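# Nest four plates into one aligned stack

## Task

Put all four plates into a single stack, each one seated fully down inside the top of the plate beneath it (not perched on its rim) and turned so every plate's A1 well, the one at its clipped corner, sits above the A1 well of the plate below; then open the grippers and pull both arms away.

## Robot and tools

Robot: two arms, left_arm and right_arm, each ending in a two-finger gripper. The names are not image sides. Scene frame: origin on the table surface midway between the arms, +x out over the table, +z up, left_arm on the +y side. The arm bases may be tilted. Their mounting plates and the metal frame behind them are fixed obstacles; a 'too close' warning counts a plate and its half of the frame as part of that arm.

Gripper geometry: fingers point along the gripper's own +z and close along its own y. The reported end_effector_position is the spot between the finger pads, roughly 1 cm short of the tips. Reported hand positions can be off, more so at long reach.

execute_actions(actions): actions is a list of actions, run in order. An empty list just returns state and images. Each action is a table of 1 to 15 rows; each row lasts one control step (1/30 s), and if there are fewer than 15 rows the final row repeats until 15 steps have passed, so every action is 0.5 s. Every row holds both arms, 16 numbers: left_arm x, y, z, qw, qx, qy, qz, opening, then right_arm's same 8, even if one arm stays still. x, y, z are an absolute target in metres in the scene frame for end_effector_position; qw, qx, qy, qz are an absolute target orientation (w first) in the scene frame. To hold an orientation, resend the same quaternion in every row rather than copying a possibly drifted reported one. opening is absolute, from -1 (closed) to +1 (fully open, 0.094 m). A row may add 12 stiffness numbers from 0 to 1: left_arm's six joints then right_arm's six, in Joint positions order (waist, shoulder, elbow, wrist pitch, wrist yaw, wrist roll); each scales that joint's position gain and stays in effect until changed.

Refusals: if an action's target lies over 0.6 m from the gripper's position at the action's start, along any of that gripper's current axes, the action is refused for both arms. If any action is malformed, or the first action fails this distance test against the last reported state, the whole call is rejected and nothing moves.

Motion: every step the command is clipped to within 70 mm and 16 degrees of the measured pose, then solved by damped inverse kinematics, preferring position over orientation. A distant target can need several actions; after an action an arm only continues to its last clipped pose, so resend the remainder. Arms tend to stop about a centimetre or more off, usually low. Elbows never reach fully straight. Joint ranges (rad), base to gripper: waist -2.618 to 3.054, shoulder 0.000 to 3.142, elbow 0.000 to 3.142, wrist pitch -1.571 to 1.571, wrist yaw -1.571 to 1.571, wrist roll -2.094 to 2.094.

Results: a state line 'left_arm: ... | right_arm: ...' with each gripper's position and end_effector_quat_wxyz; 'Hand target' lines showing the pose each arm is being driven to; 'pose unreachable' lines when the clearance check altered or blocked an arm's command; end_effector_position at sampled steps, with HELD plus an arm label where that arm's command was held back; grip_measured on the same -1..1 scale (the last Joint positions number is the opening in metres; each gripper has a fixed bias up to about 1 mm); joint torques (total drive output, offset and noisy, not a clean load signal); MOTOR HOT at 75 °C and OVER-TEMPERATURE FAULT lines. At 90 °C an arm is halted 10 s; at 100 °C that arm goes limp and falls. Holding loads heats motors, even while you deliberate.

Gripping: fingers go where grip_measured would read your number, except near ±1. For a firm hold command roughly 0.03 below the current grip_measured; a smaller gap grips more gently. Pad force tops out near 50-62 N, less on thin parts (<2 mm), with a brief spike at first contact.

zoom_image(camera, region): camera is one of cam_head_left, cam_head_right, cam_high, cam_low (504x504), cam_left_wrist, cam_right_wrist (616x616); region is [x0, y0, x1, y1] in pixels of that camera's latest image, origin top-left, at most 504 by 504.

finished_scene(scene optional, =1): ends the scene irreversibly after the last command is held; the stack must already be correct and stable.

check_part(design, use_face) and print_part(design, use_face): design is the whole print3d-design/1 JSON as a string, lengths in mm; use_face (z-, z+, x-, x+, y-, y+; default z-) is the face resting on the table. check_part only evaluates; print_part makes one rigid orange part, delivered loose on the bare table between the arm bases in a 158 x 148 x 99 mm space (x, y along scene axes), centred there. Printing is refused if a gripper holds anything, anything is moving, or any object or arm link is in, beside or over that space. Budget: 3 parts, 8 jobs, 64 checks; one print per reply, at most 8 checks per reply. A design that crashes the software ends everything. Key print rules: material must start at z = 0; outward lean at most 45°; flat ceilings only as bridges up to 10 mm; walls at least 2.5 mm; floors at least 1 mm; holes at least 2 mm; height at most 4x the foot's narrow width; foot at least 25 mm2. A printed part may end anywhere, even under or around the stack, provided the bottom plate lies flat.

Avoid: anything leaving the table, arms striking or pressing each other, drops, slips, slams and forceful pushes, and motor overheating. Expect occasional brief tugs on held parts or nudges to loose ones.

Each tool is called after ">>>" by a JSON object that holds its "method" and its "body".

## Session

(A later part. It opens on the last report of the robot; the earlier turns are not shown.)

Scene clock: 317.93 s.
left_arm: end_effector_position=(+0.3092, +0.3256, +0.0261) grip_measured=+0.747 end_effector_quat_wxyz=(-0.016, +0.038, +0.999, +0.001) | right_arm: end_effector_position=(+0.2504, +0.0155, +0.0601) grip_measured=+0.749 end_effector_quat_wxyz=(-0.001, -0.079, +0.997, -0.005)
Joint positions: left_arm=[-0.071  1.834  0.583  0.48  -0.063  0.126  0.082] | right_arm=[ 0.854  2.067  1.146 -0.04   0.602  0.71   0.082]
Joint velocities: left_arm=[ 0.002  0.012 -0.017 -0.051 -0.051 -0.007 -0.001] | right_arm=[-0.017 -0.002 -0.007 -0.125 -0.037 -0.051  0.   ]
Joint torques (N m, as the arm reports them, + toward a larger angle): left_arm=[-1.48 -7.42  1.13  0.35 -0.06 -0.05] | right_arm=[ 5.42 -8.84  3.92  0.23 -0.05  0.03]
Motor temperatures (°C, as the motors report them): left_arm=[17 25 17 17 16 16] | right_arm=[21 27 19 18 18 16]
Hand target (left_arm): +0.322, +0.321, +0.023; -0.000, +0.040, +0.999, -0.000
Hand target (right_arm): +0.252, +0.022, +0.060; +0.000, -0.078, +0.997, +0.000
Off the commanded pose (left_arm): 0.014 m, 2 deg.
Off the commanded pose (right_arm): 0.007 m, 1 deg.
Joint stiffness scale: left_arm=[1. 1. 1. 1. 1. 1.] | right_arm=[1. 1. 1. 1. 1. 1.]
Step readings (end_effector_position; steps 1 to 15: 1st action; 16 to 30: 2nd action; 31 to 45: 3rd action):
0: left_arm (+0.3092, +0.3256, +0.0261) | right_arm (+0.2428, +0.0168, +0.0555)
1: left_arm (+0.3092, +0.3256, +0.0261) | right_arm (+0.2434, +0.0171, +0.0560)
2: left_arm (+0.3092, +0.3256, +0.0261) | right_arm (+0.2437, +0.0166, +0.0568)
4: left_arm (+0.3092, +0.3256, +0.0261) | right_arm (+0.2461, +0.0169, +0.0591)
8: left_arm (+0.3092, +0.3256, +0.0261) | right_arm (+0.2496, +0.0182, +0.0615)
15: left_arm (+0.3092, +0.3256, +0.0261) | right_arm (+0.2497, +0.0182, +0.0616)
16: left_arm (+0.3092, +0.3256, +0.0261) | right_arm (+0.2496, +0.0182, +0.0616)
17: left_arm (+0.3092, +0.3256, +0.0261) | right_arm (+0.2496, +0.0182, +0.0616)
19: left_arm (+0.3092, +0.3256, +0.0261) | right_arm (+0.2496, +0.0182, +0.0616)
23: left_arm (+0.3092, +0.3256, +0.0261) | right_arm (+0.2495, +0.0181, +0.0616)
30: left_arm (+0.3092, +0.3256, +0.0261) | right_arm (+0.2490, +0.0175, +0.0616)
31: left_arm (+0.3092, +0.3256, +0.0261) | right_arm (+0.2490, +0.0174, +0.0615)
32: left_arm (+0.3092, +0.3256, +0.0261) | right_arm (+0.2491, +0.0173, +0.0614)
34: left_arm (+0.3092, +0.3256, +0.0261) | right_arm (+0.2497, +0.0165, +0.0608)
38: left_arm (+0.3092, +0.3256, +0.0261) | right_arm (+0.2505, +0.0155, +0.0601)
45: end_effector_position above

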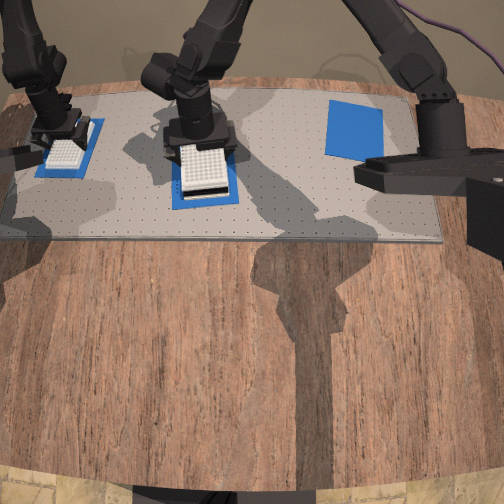

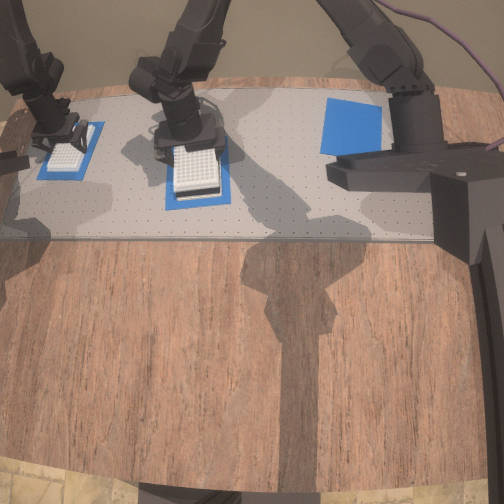

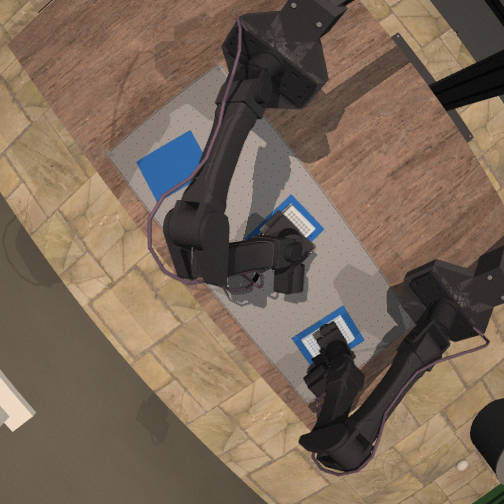

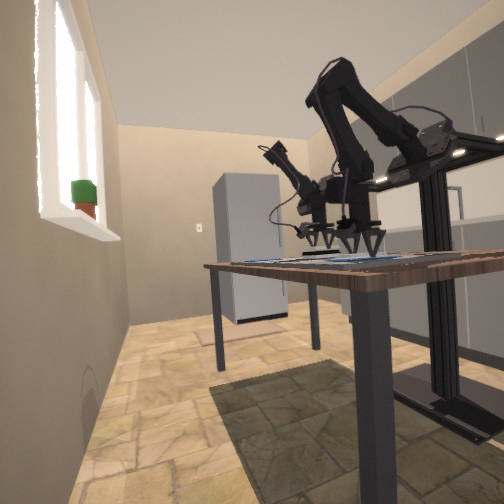

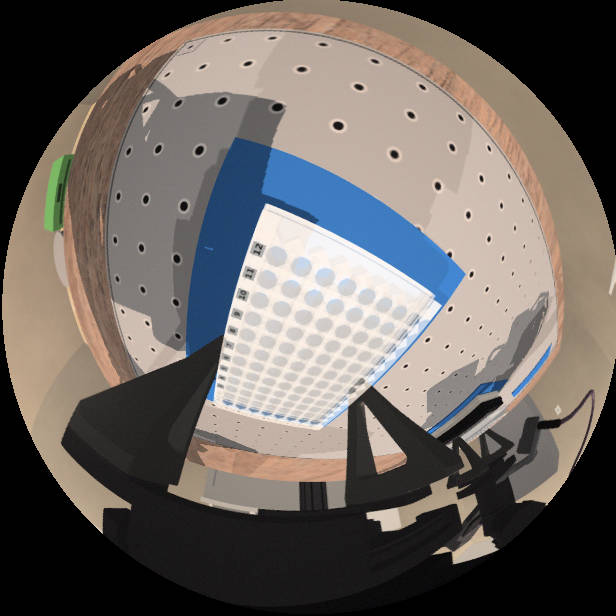

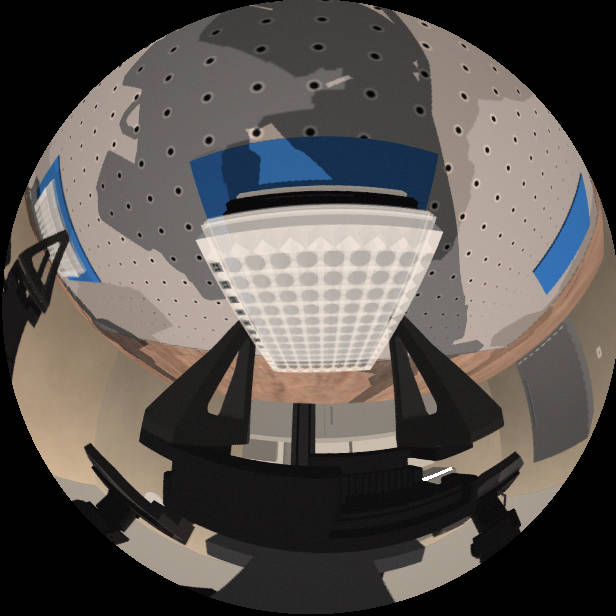

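>>> {"method": "execute_actions", "body": {"actions": [[[0.322,0.321,0.023,0,0.04,0.999,0,0.7,0.254,0.023,0.055,0,-0.078,0.997,0,0.71]]]}}

>>> {"method": "zoom_image", "body": {"camera": "cam_head_left", "region": [160,125,250,215]}}

>>> {"method": "zoom_image", "body": {"camera": "cam_right_wrist", "region": [170,140,490,340]}}

>>> {"method": "zoom_image", "body": {"camera": "cam_left_wrist", "region": [410,370,530,470]}}

Scene clock: 322.63 s.
left_arm: end_effector_position=(+0.3092, +0.3256, +0.0261) grip_measured=+0.747 end_effector_quat_wxyz=(-0.016, +0.038, +0.999, +0.001) | right_arm: end_effector_position=(+0.2491, +0.0137, +0.0552) grip_measured=+0.749 end_effector_quat_wxyz=(-0.005, -0.079, +0.997, -0.008)
Joint positions: left_arm=[-0.071  1.834  0.583  0.48  -0.063  0.126  0.082] | right_arm=[ 0.846  2.081  1.153 -0.04   0.597  0.708  0.082]
Joint velocities: left_arm=[-0.007  0.002 -0.017  0.037 -0.051 -0.007 -0.001] | right_arm=[-0.032  0.002  0.042  0.037  0.037  0.007 -0.   ]
Joint torques (N m, as the arm reports them, + toward a larger angle): left_arm=[-1.47 -7.41  1.12  0.35 -0.06 -0.05] | right_arm=[ 5.3  -8.94  4.56  0.28 -0.03 -0.05]
Motor temperatures (°C, as the motors report them): left_arm=[17 25 17 17 16 16] | right_arm=[20 27 19 18 18 16]
Hand target (left_arm): +0.322, +0.321, +0.023; -0.000, +0.040, +0.999, -0.000
Hand target (right_arm): +0.254, +0.023, +0.055; +0.000, -0.078, +0.997, +0.000
Off the commanded pose (left_arm): 0.014 m, 2 deg.
Off the commanded pose (right_arm): 0.010 m, 1 deg.
Joint stiffness scale: left_arm=[1. 1. 1. 1. 1. 1.] | right_arm=[1. 1. 1. 1. 1. 1.]
Step readings (end_effector_position):
0: left_arm (+0.3092, +0.3256, +0.0261) | right_arm (+0.2503, +0.0156, +0.0601)
1: left_arm (+0.3092, +0.3256, +0.0261) | right_arm (+0.2502, +0.0153, +0.0597)
2: left_arm (+0.3092, +0.3256, +0.0261) | right_arm (+0.2503, +0.0155, +0.0589)
4: left_arm (+0.3092, +0.3256, +0.0261) | right_arm (+0.2499, +0.0149, +0.0567)
8: left_arm (+0.3092, +0.3256, +0.0261) | right_arm (+0.2491, +0.0137, +0.0552)
15: end_effector_position above

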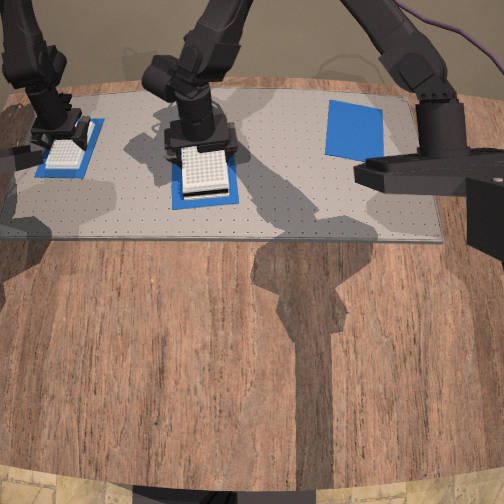

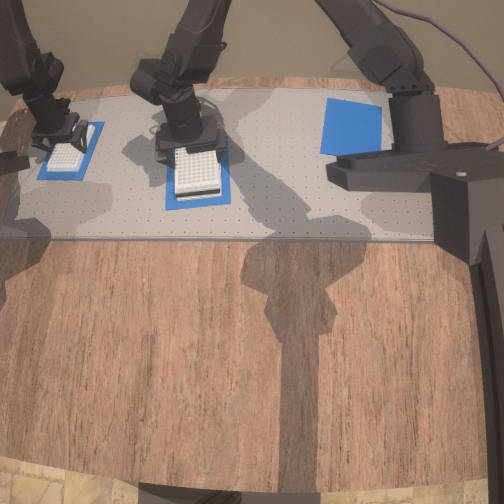

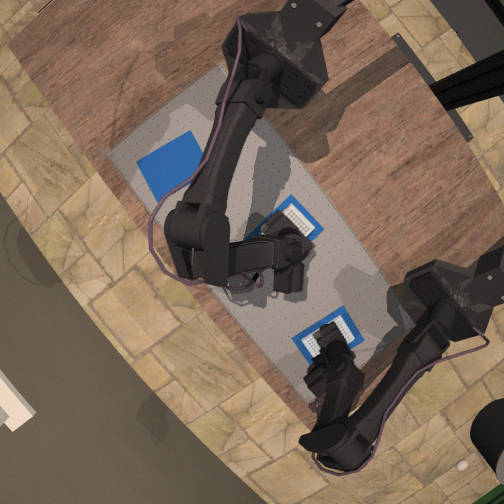

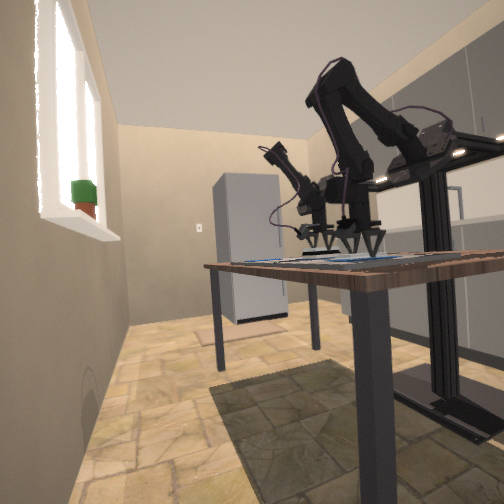

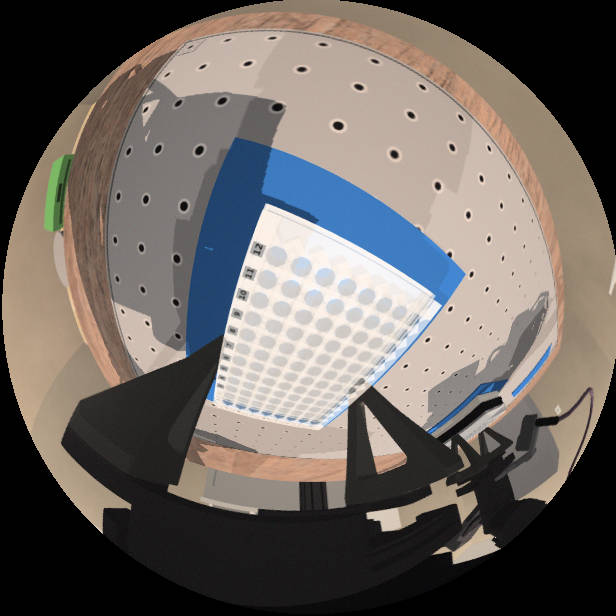

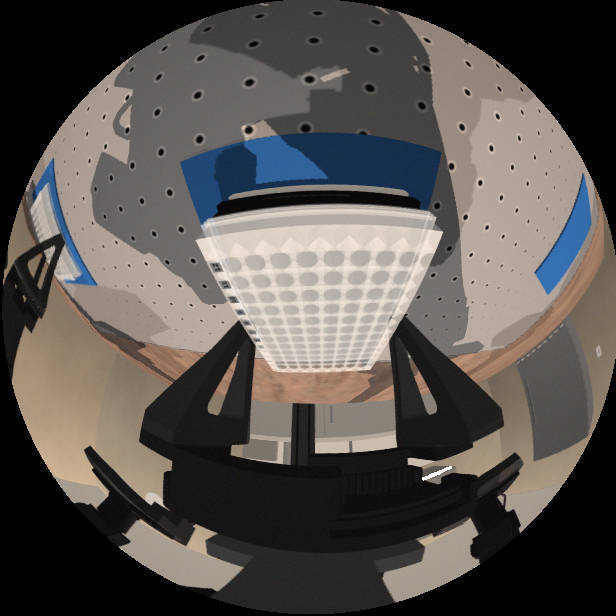

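Region (160, 125, 250, 215) of cam_head_left's 504x504 image, scaled by 5.600, with more detail than that image has.

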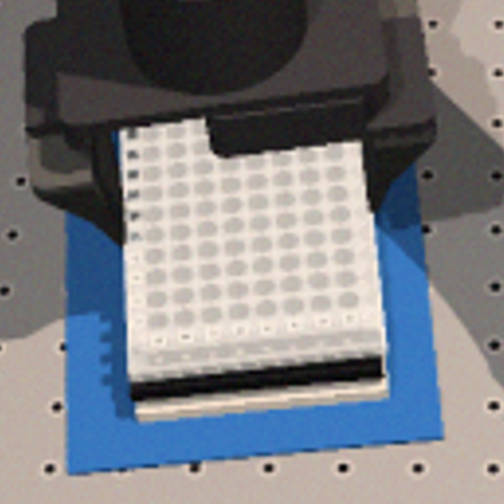

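Region (170, 140, 490, 340) of cam_right_wrist's 616x616 image, scaled by 1.575, with more detail than that image has; it fills the top 315 rows of this view, and the rest is white.

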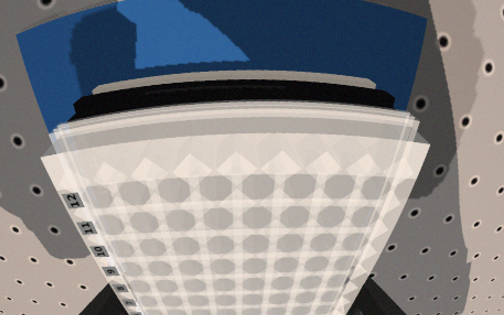

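Region (410, 370, 530, 470) of cam_left_wrist's 616x616 image, scaled by 4.200, with more detail than that image has.

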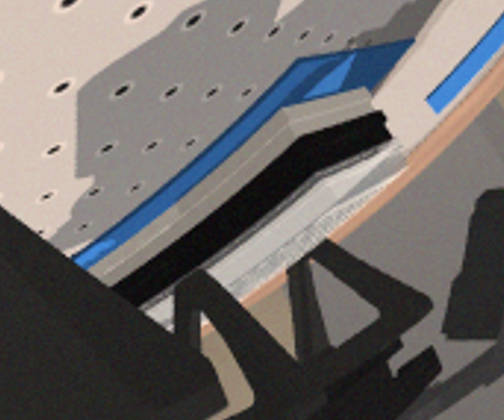

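>>> {"method": "execute_actions", "body": {"actions": [[[0.322,0.321,0.023,0,0.04,0.999,0,0.7,0.255,0.024,0.052,0,-0.078,0.997,0,0.71]]]}}

>>> {"method": "zoom_image", "body": {"camera": "cam_head_left", "region": [160,125,250,215]}}

>>> {"method": "zoom_image", "body": {"camera": "cam_right_wrist", "region": [170,140,490,340]}}

>>> {"method": "zoom_image", "body": {"camera": "cam_left_wrist", "region": [410,370,530,470]}}

Scene clock: 327.83 s.
left_arm: end_effector_position=(+0.3092, +0.3256, +0.0261) grip_measured=+0.747 end_effector_quat_wxyz=(-0.016, +0.038, +0.999, +0.001) | right_arm: end_effector_position=(+0.2500, +0.0151, +0.0545) grip_measured=+0.749 end_effector_quat_wxyz=(-0.004, -0.080, +0.997, -0.008)
Joint positions: left_arm=[-0.071  1.834  0.583  0.48  -0.063  0.126  0.082] | right_arm=[ 0.846  2.085  1.161 -0.041  0.597  0.707  0.082]
Joint velocities: left_arm=[ 0.012 -0.012 -0.007 -0.007  0.022 -0.022  0.   ] | right_arm=[-0.007 -0.012  0.007 -0.037  0.007 -0.007  0.001]
Joint torques (N m, as the arm reports them, + toward a larger angle): left_arm=[-1.47 -7.41  1.12  0.35 -0.06 -0.06] | right_arm=[ 5.14 -8.4   4.86  0.32 -0.05 -0.07]
Motor temperatures (°C, as the motors report them): left_arm=[17 25 17 17 16 16] | right_arm=[20 26 19 18 18 16]
Hand target (left_arm): +0.322, +0.321, +0.023; -0.000, +0.040, +0.999, -0.000
Hand target (right_arm): +0.255, +0.024, +0.052; +0.000, -0.078, +0.997, +0.000
Off the commanded pose (left_arm): 0.014 m, 2 deg.
Off the commanded pose (right_arm): 0.010 m, 1 deg.
Joint stiffness scale: left_arm=[1. 1. 1. 1. 1. 1.] | right_arm=[1. 1. 1. 1. 1. 1.]
Step readings (end_effector_position):
0: left_arm (+0.3092, +0.3256, +0.0261) | right_arm (+0.2491, +0.0137, +0.0552)
1: left_arm (+0.3092, +0.3256, +0.0261) | right_arm (+0.2496, +0.0142, +0.0553)
2: left_arm (+0.3092, +0.3256, +0.0261) | right_arm (+0.2498, +0.0148, +0.0549)
4: left_arm (+0.3092, +0.3256, +0.0261) | right_arm (+0.2500, +0.0152, +0.0544)
8: left_arm (+0.3092, +0.3256, +0.0261) | right_arm (+0.2500, +0.0151, +0.0545)
15: end_effector_position above

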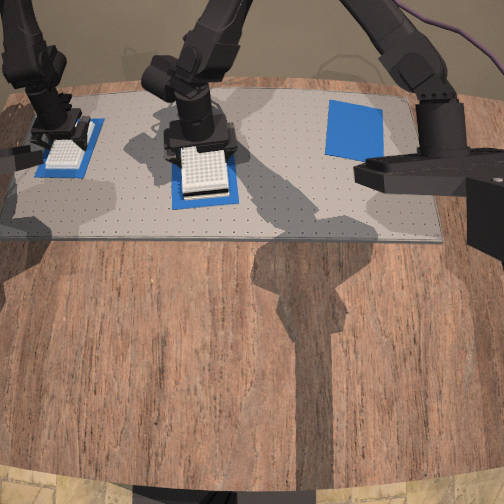

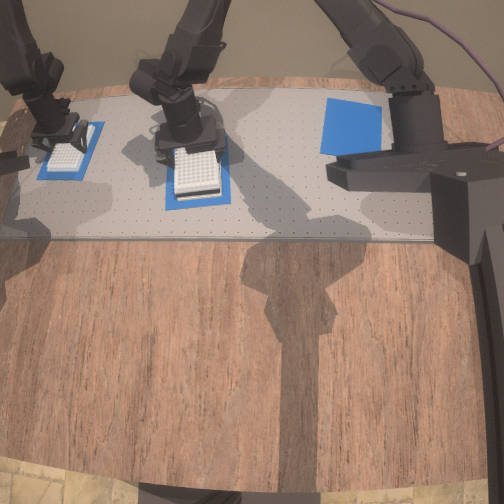

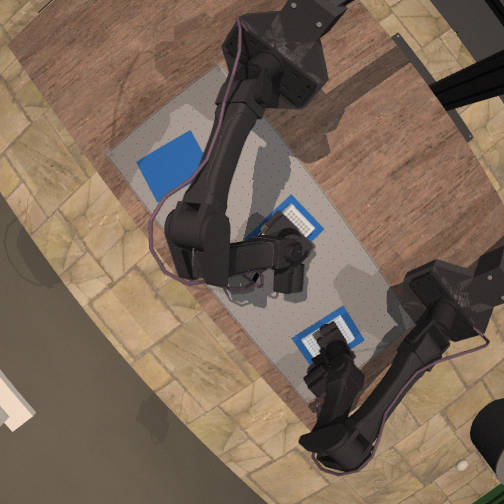

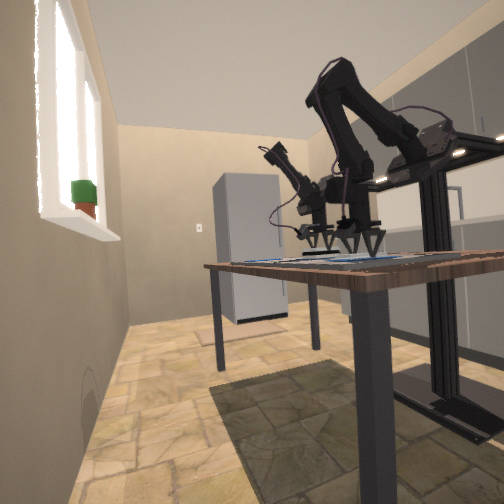

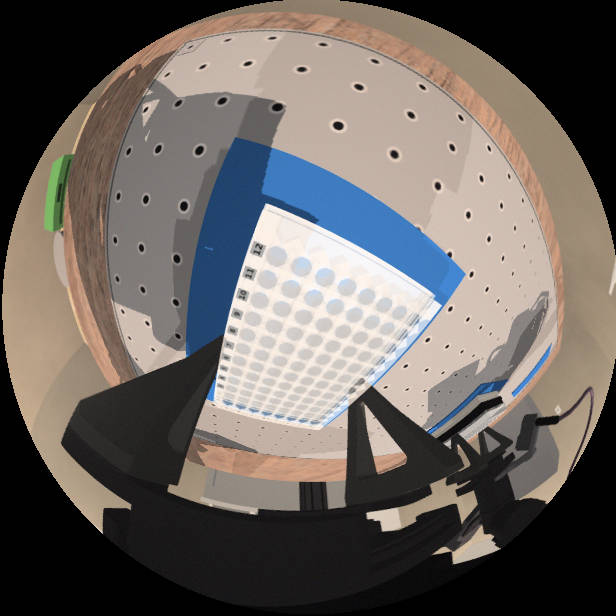

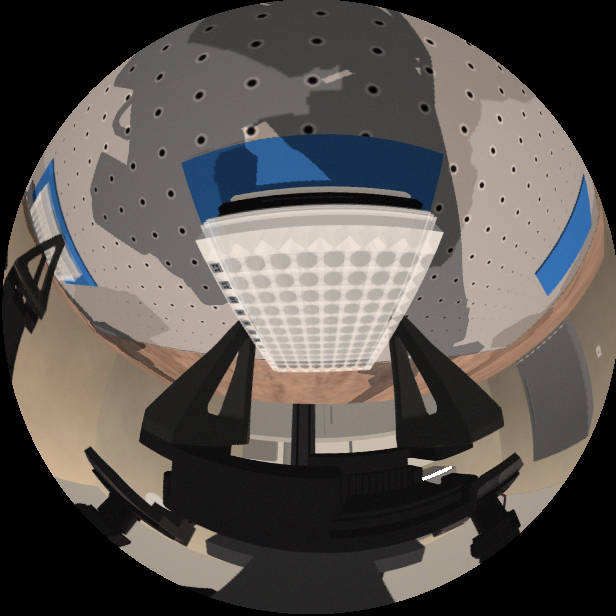

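Region (160, 125, 250, 215) of cam_head_left's 504x504 image, scaled by 5.600, with more detail than that image has.

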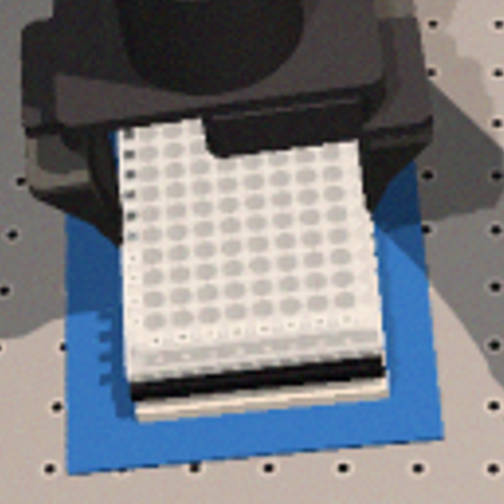

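Region (170, 140, 490, 340) of cam_right_wrist's 616x616 image, scaled by 1.575, with more detail than that image has; it fills the top 315 rows of this view, and the rest is white.

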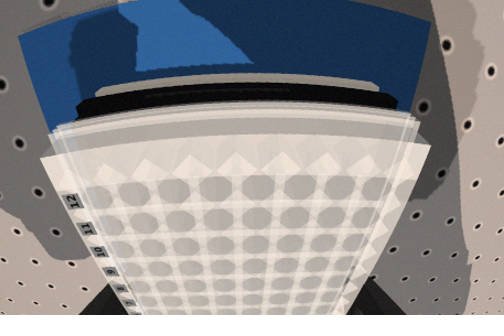

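Region (410, 370, 530, 470) of cam_left_wrist's 616x616 image, scaled by 4.200, with more detail than that image has.

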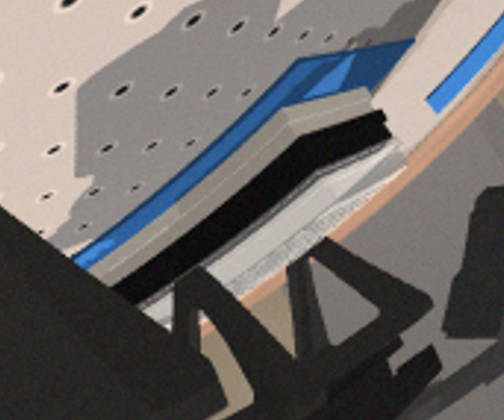

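>>> {"method": "execute_actions", "body": {"actions": [[[0.322,0.321,0.023,0,0.04,0.999,0,0.7,0.258,0.020,0.055,0,-0.078,0.997,0,0.71]]]}}

>>> {"method": "zoom_image", "body": {"camera": "cam_head_left", "region": [160,125,250,215]}}

>>> {"method": "zoom_image", "body": {"camera": "cam_right_wrist", "region": [170,140,490,340]}}

Scene clock: 335.53 s.
left_arm: end_effector_position=(+0.3092, +0.3256, +0.0261) grip_measured=+0.747 end_effector_quat_wxyz=(-0.016, +0.038, +0.999, +0.001) | right_arm: end_effector_position=(+0.2500, +0.0151, +0.0545) grip_measured=+0.749 end_effector_quat_wxyz=(-0.004, -0.080, +0.997, -0.008)
Joint positions: left_arm=[-0.071  1.834  0.583  0.48  -0.063  0.126  0.082] | right_arm=[ 0.846  2.085  1.161 -0.041  0.597  0.706  0.082]
Joint velocities: left_arm=[-0.007  0.012  0.002  0.037  0.051  0.022  0.   ] | right_arm=[ 0.002  0.002 -0.012 -0.051 -0.037 -0.022 -0.   ]
Joint torques (N m, as the arm reports them, + toward a larger angle): left_arm=[-1.47 -7.41  1.11  0.35 -0.06 -0.06] | right_arm=[  4.61 -10.23   3.25   0.29  -0.09  -0.13]
Motor temperatures (°C, as the motors report them): left_arm=[17 25 17 17 16 16] | right_arm=[20 26 20 18 18 16]
Hand target (left_arm): +0.322, +0.321, +0.023; -0.000, +0.040, +0.999, -0.000
Hand target (right_arm): +0.258, +0.020, +0.055; +0.000, -0.078, +0.997, -0.000
Off the commanded pose (left_arm): 0.014 m, 2 deg.
Off the commanded pose (right_arm): 0.009 m, 1 deg.
Joint stiffness scale: left_arm=[1. 1. 1. 1. 1. 1.] | right_arm=[1. 1. 1. 1. 1. 1.]
Step readings (end_effector_position):
0: left_arm (+0.3092, +0.3256, +0.0261) | right_arm (+0.2500, +0.0151, +0.0545)
1: left_arm (+0.3092, +0.3256, +0.0261) | right_arm (+0.2500, +0.0151, +0.0545)
2: left_arm (+0.3092, +0.3256, +0.0261) | right_arm (+0.2500, +0.0151, +0.0545)
4: left_arm (+0.3092, +0.3256, +0.0261) | right_arm (+0.2500, +0.0151, +0.0545)
8: left_arm (+0.3092, +0.3256, +0.0261) | right_arm (+0.2500, +0.0151, +0.0545)
15: end_effector_position above

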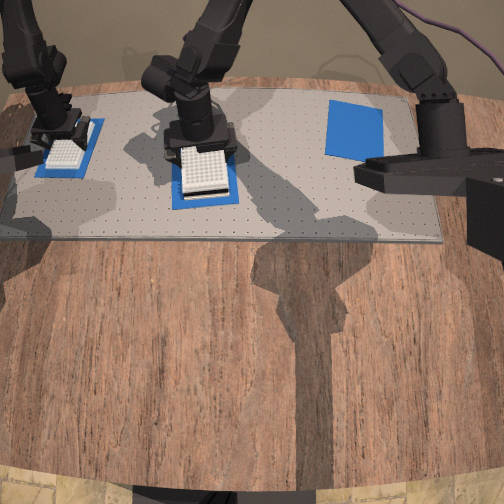

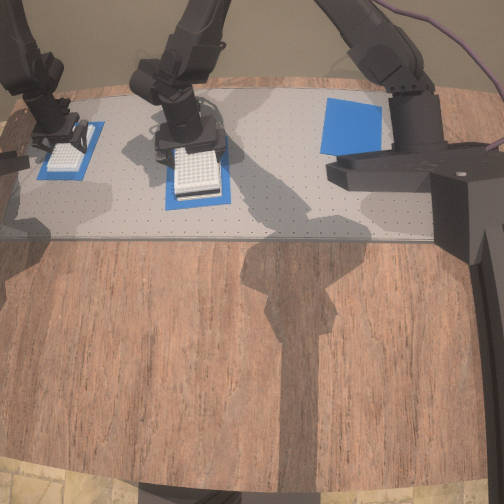

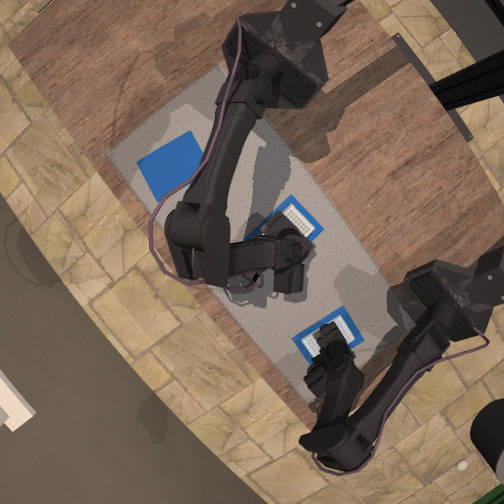

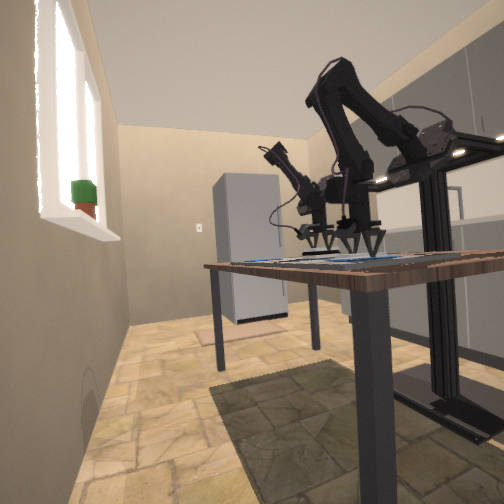

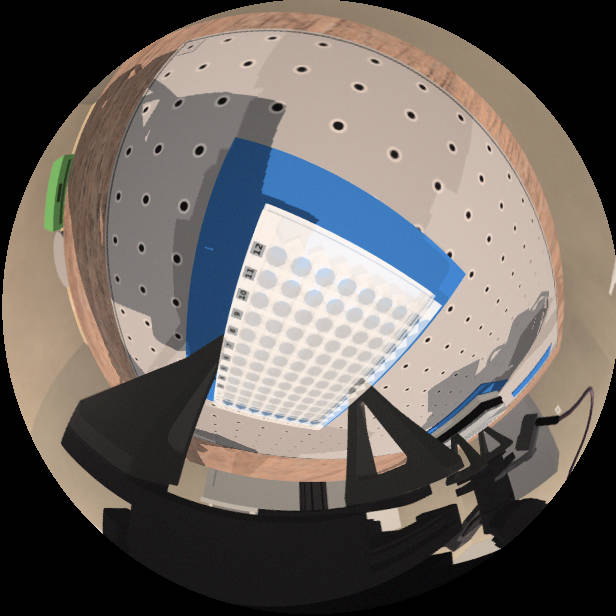

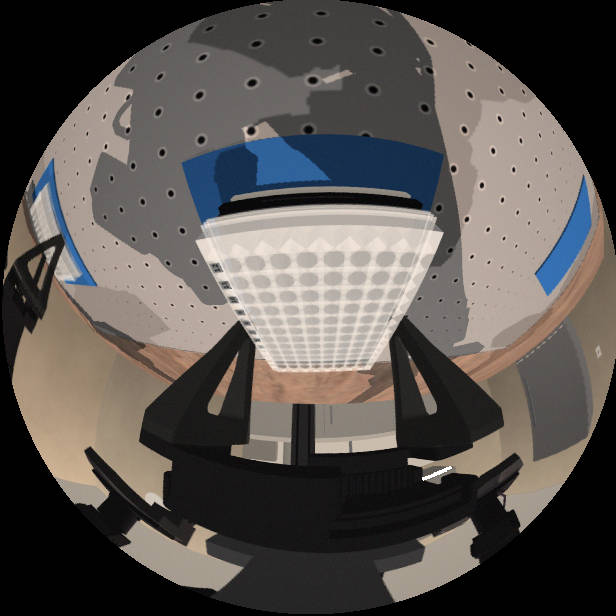

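Region (160, 125, 250, 215) of cam_head_left's 504x504 image, scaled by 5.600, with more detail than that image has.

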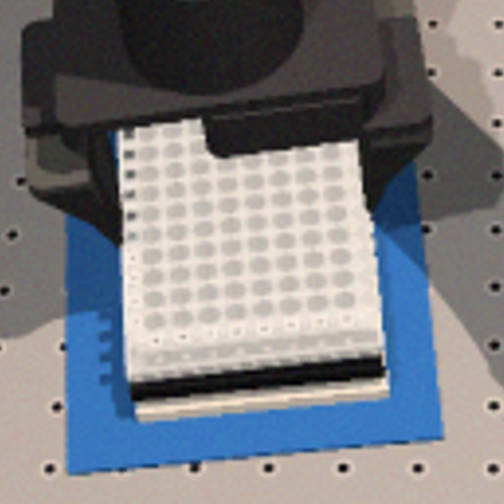

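Region (170, 140, 490, 340) of cam_right_wrist's 616x616 image, scaled by 1.575, with more detail than that image has; it fills the top 315 rows of this view, and the rest is white.

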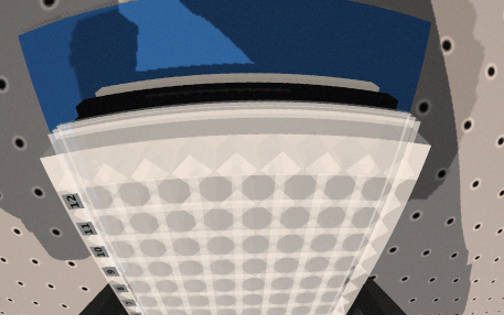

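>>> {"method": "execute_actions", "body": {"actions": [[[0.322,0.321,0.023,0,0.04,0.999,0,0.7,0.262,0.017,0.055,0,-0.078,0.997,0,0.71]]]}}

>>> {"method": "zoom_image", "body": {"camera": "cam_head_left", "region": [160,125,250,215]}}

>>> {"method": "zoom_image", "body": {"camera": "cam_right_wrist", "region": [170,140,490,340]}}

Scene clock: 341.17 s.
left_arm: end_effector_position=(+0.3092, +0.3256, +0.0261) grip_measured=+0.747 end_effector_quat_wxyz=(-0.016, +0.038, +0.999, +0.001) | right_arm: end_effector_position=(+0.2504, +0.0147, +0.0541) grip_measured=+0.749 end_effector_quat_wxyz=(-0.008, -0.081, +0.997, -0.006)
Joint positions: left_arm=[-0.071  1.834  0.583  0.48  -0.063  0.126  0.082] | right_arm=[ 0.841  2.083  1.161 -0.044  0.586  0.701  0.082]
Joint velocities: left_arm=[-0.022 -0.007 -0.007 -0.037  0.037 -0.037 -0.001] | right_arm=[-0.012  0.002  0.002 -0.037 -0.037 -0.081 -0.001]
Joint torques (N m, as the arm reports them, + toward a larger angle): left_arm=[-1.47 -7.41  1.11  0.35 -0.06 -0.06] | right_arm=[  4.17 -10.97   2.79   0.33  -0.06  -0.18]
Motor temperatures (°C, as the motors report them): left_arm=[17 25 17 17 16 16] | right_arm=[20 27 19 18 18 16]
Hand target (left_arm): +0.322, +0.321, +0.023; -0.000, +0.040, +0.999, -0.000
Hand target (right_arm): +0.262, +0.017, +0.055; +0.000, -0.078, +0.997, -0.000
Off the commanded pose (left_arm): 0.014 m, 2 deg.
Off the commanded pose (right_arm): 0.012 m, 1 deg.
Joint stiffness scale: left_arm=[1. 1. 1. 1. 1. 1.] | right_arm=[1. 1. 1. 1. 1. 1.]
Step readings (end_effector_position):
0: left_arm (+0.3092, +0.3256, +0.0261) | right_arm (+0.2500, +0.0151, +0.0545)
1: left_arm (+0.3092, +0.3256, +0.0261) | right_arm (+0.2503, +0.0147, +0.0541)
2: left_arm (+0.3092, +0.3256, +0.0261) | right_arm (+0.2503, +0.0147, +0.0540)
4: left_arm (+0.3092, +0.3256, +0.0261) | right_arm (+0.2504, +0.0147, +0.0541)
8: left_arm (+0.3092, +0.3256, +0.0261) | right_arm (+0.2504, +0.0147, +0.0541)
15: end_effector_position above

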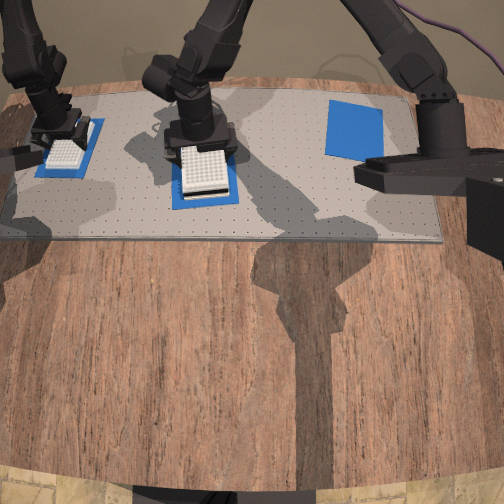

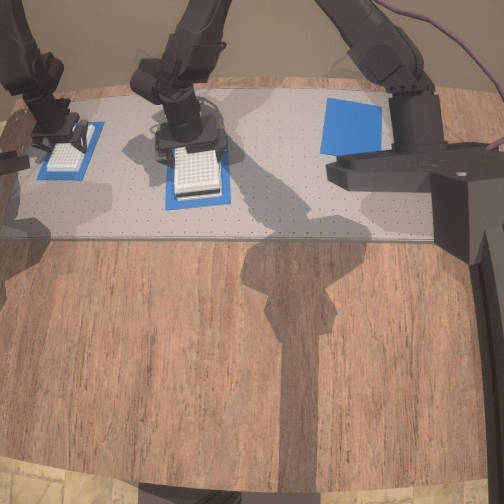

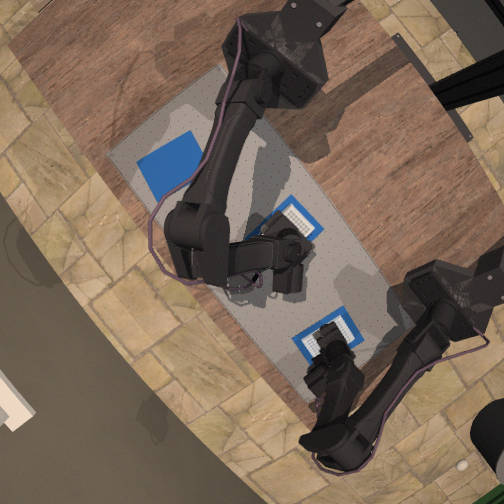

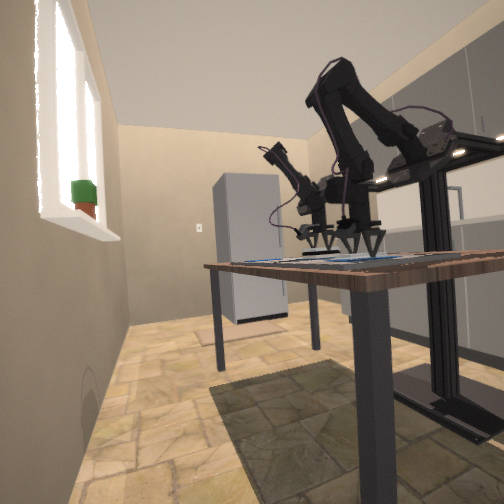

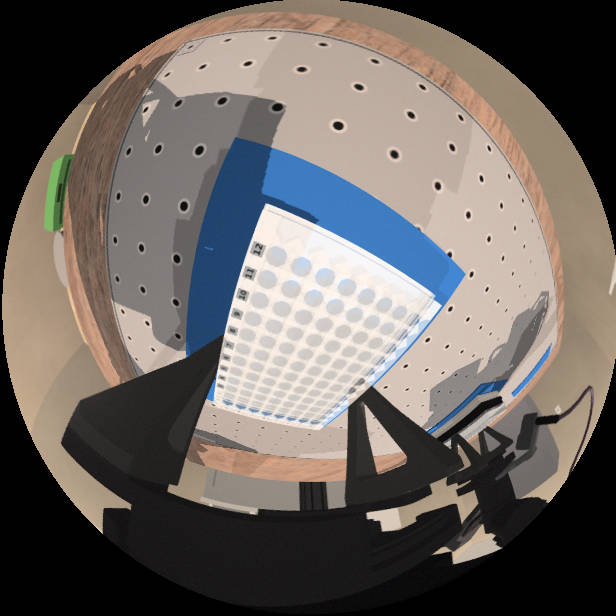

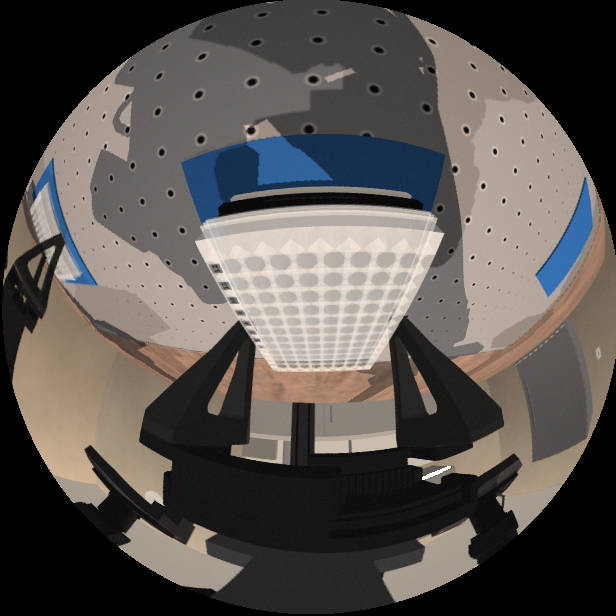

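Region (160, 125, 250, 215) of cam_head_left's 504x504 image, scaled by 5.600, with more detail than that image has.

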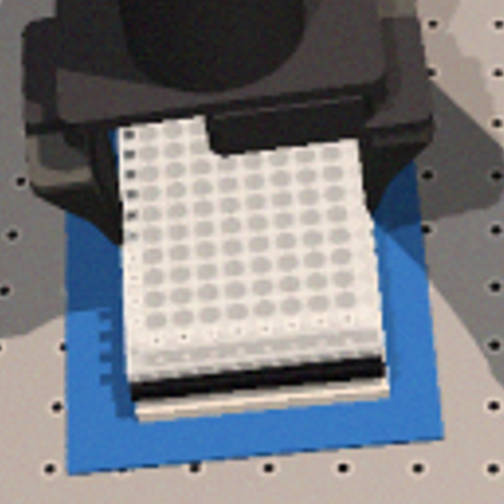

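Region (170, 140, 490, 340) of cam_right_wrist's 616x616 image, scaled by 1.575, with more detail than that image has; it fills the top 315 rows of this view, and the rest is white.

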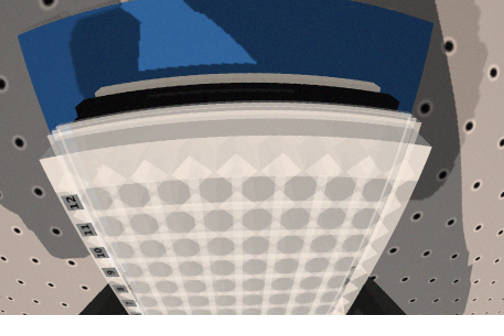

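>>> {"method": "execute_actions", "body": {"actions": [[[0.322,0.321,0.023,0,0.04,0.999,0,0.7,0.254,0.016,0.055,0,-0.078,0.997,0,1]],[[0.322,0.321,0.023,0,0.04,0.999,0,0.7,0.254,0.016,0.12,0,-0.078,0.997,0,1]],[[0.322,0.321,0.023,0,0.04,0.999,0,0.7,0.254,0.016,0.13,0,-0.078,0.997,0,1]]]}}

>>> {"method": "zoom_image", "body": {"camera": "cam_low", "region": [280,215,400,270]}}

>>> {"method": "zoom_image", "body": {"camera": "cam_right_wrist", "region": [170,140,490,400]}}

Scene clock: 355.20 s.
left_arm: end_effector_position=(+0.3092, +0.3256, +0.0261) grip_measured=+0.747 end_effector_quat_wxyz=(-0.016, +0.038, +0.999, +0.001) | right_arm: end_effector_position=(+0.2557, +0.0143, +0.1185) grip_measured=+1.000 end_effector_quat_wxyz=(-0.003, -0.073, +0.997, -0.004)
Joint positions: left_arm=[-0.071  1.834  0.583  0.48  -0.063  0.126  0.082] | right_arm=[ 0.933  1.89   1.1   -0.219  0.641  0.805  0.094]
Joint velocities: left_arm=[ 0.002 -0.002  0.002 -0.022  0.022  0.007  0.001] | right_arm=[-0.007 -0.007  0.002  0.037 -0.051 -0.007  0.   ]
Joint torques (N m, as the arm reports them, + toward a larger angle): left_arm=[-1.47 -7.43  1.11  0.35 -0.06 -0.05] | right_arm=[  6.6  -11.76   1.57   0.07   0.06   0.02]
Motor temperatures (°C, as the motors report them): left_arm=[17 25 17 17 16 16] | right_arm=[20 28 19 18 18 16]
Hand target (left_arm): +0.322, +0.321, +0.023; -0.000, +0.040, +0.999, -0.000
Hand target (right_arm): +0.254, +0.016, +0.130; -0.000, -0.078, +0.997, +0.000
Off the commanded pose (left_arm): 0.014 m, 2 deg.
Off the commanded pose (right_arm): 0.012 m, 1 deg.
Joint stiffness scale: left_arm=[1. 1. 1. 1. 1. 1.] | right_arm=[1. 1. 1. 1. 1. 1.]
Step readings (end_effector_position; steps 1 to 15: 1st action; 16 to 30: 2nd action; 31 to 45: 3rd action):
0: left_arm (+0.3092, +0.3256, +0.0261) | right_arm (+0.2504, +0.0147, +0.0541)
1: left_arm (+0.3092, +0.3256, +0.0261) | right_arm (+0.2505, +0.0147, +0.0541)
2: left_arm (+0.3092, +0.3256, +0.0261) | right_arm (+0.2509, +0.0150, +0.0540)
4: left_arm (+0.3092, +0.3256, +0.0261) | right_arm (+0.2518, +0.0146, +0.0535)
8: left_arm (+0.3092, +0.3256, +0.0261) | right_arm (+0.2527, +0.0146, +0.0531)
15: left_arm (+0.3092, +0.3256, +0.0261) | right_arm (+0.2529, +0.0149, +0.0531)
16: left_arm (+0.3092, +0.3256, +0.0261) | right_arm (+0.2533, +0.0147, +0.0571)
17: left_arm (+0.3092, +0.3256, +0.0261) | right_arm (+0.2516, +0.0106, +0.0655)
19: left_arm (+0.3092, +0.3256, +0.0261) | right_arm (+0.2525, +0.0113, +0.0876)
23: left_arm (+0.3092, +0.3256, +0.0261) | right_arm (+0.2634, +0.0276, +0.1161)
30: left_arm (+0.3092, +0.3256, +0.0261) | right_arm (+0.2612, +0.0215, +0.1176)
31: left_arm (+0.3092, +0.3256, +0.0261) | right_arm (+0.2605, +0.0206, +0.1177)
32: left_arm (+0.3092, +0.3256, +0.0261) | right_arm (+0.2598, +0.0193, +0.1178)
34: left_arm (+0.3092, +0.3256, +0.0261) | right_arm (+0.2581, +0.0175, +0.1181)
38: left_arm (+0.3092, +0.3256, +0.0261) | right_arm (+0.2564, +0.0155, +0.1184)
45: end_effector_position above

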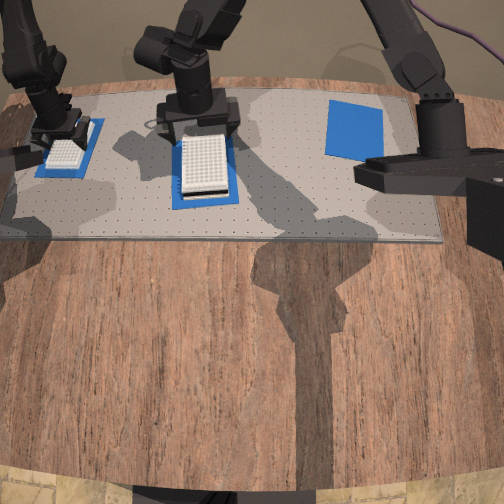

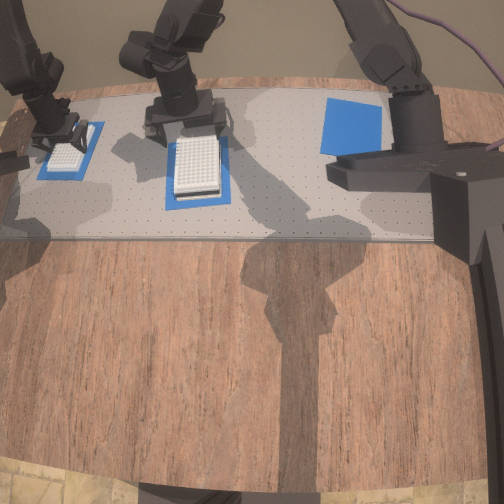

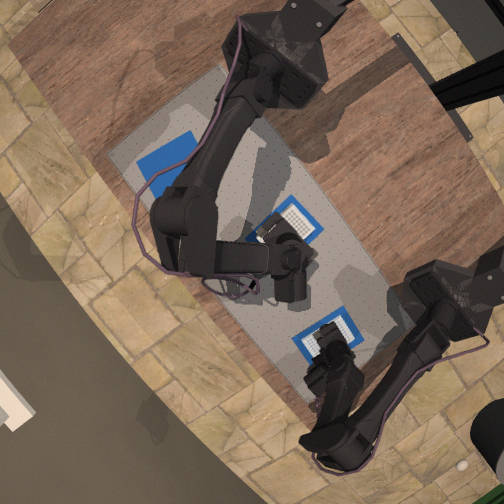

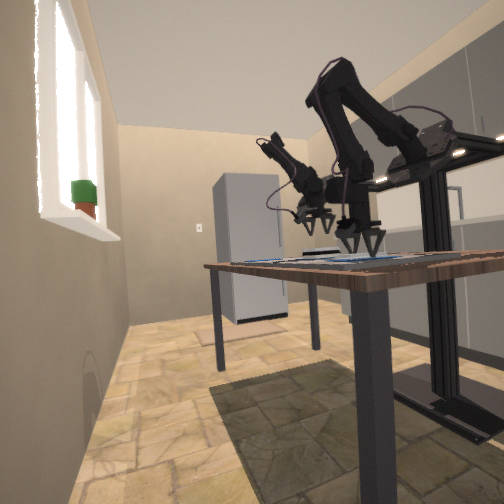

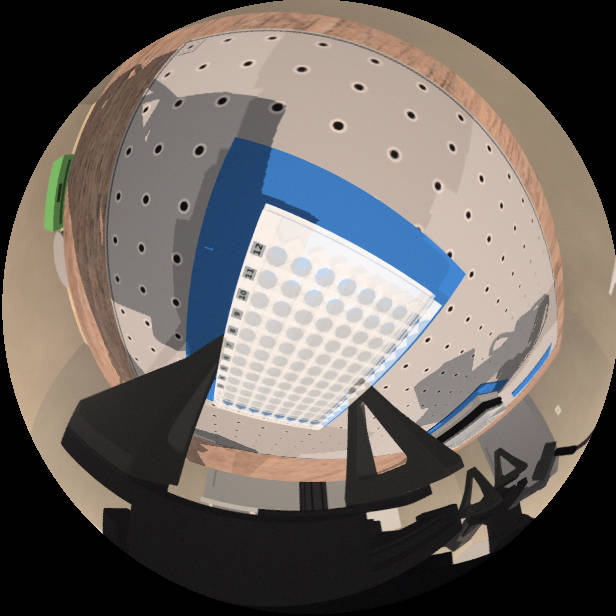

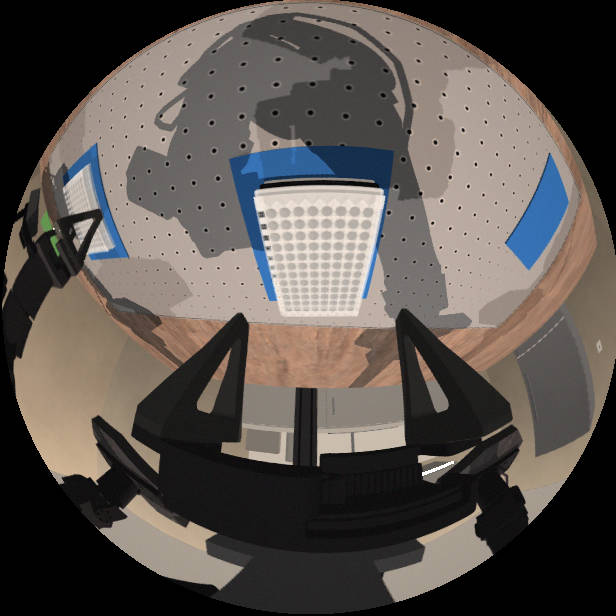

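Region (280, 215, 400, 270) of cam_low's 504x504 image, scaled by 4.200, with more detail than that image has; it fills the top 231 rows of this view, and the rest is white.

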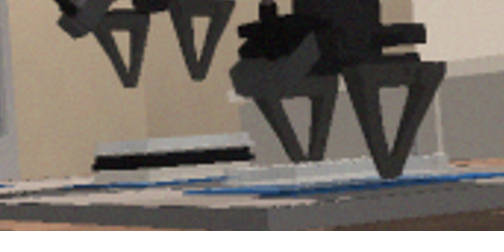

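Region (170, 140, 490, 400) of cam_right_wrist's 616x616 image, scaled by 1.575, with more detail than that image has; it fills the top 410 rows of this view, and the rest is white.

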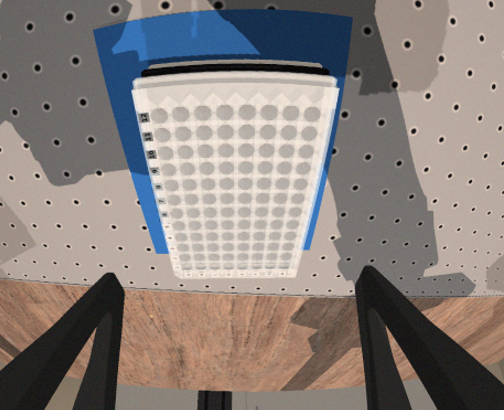

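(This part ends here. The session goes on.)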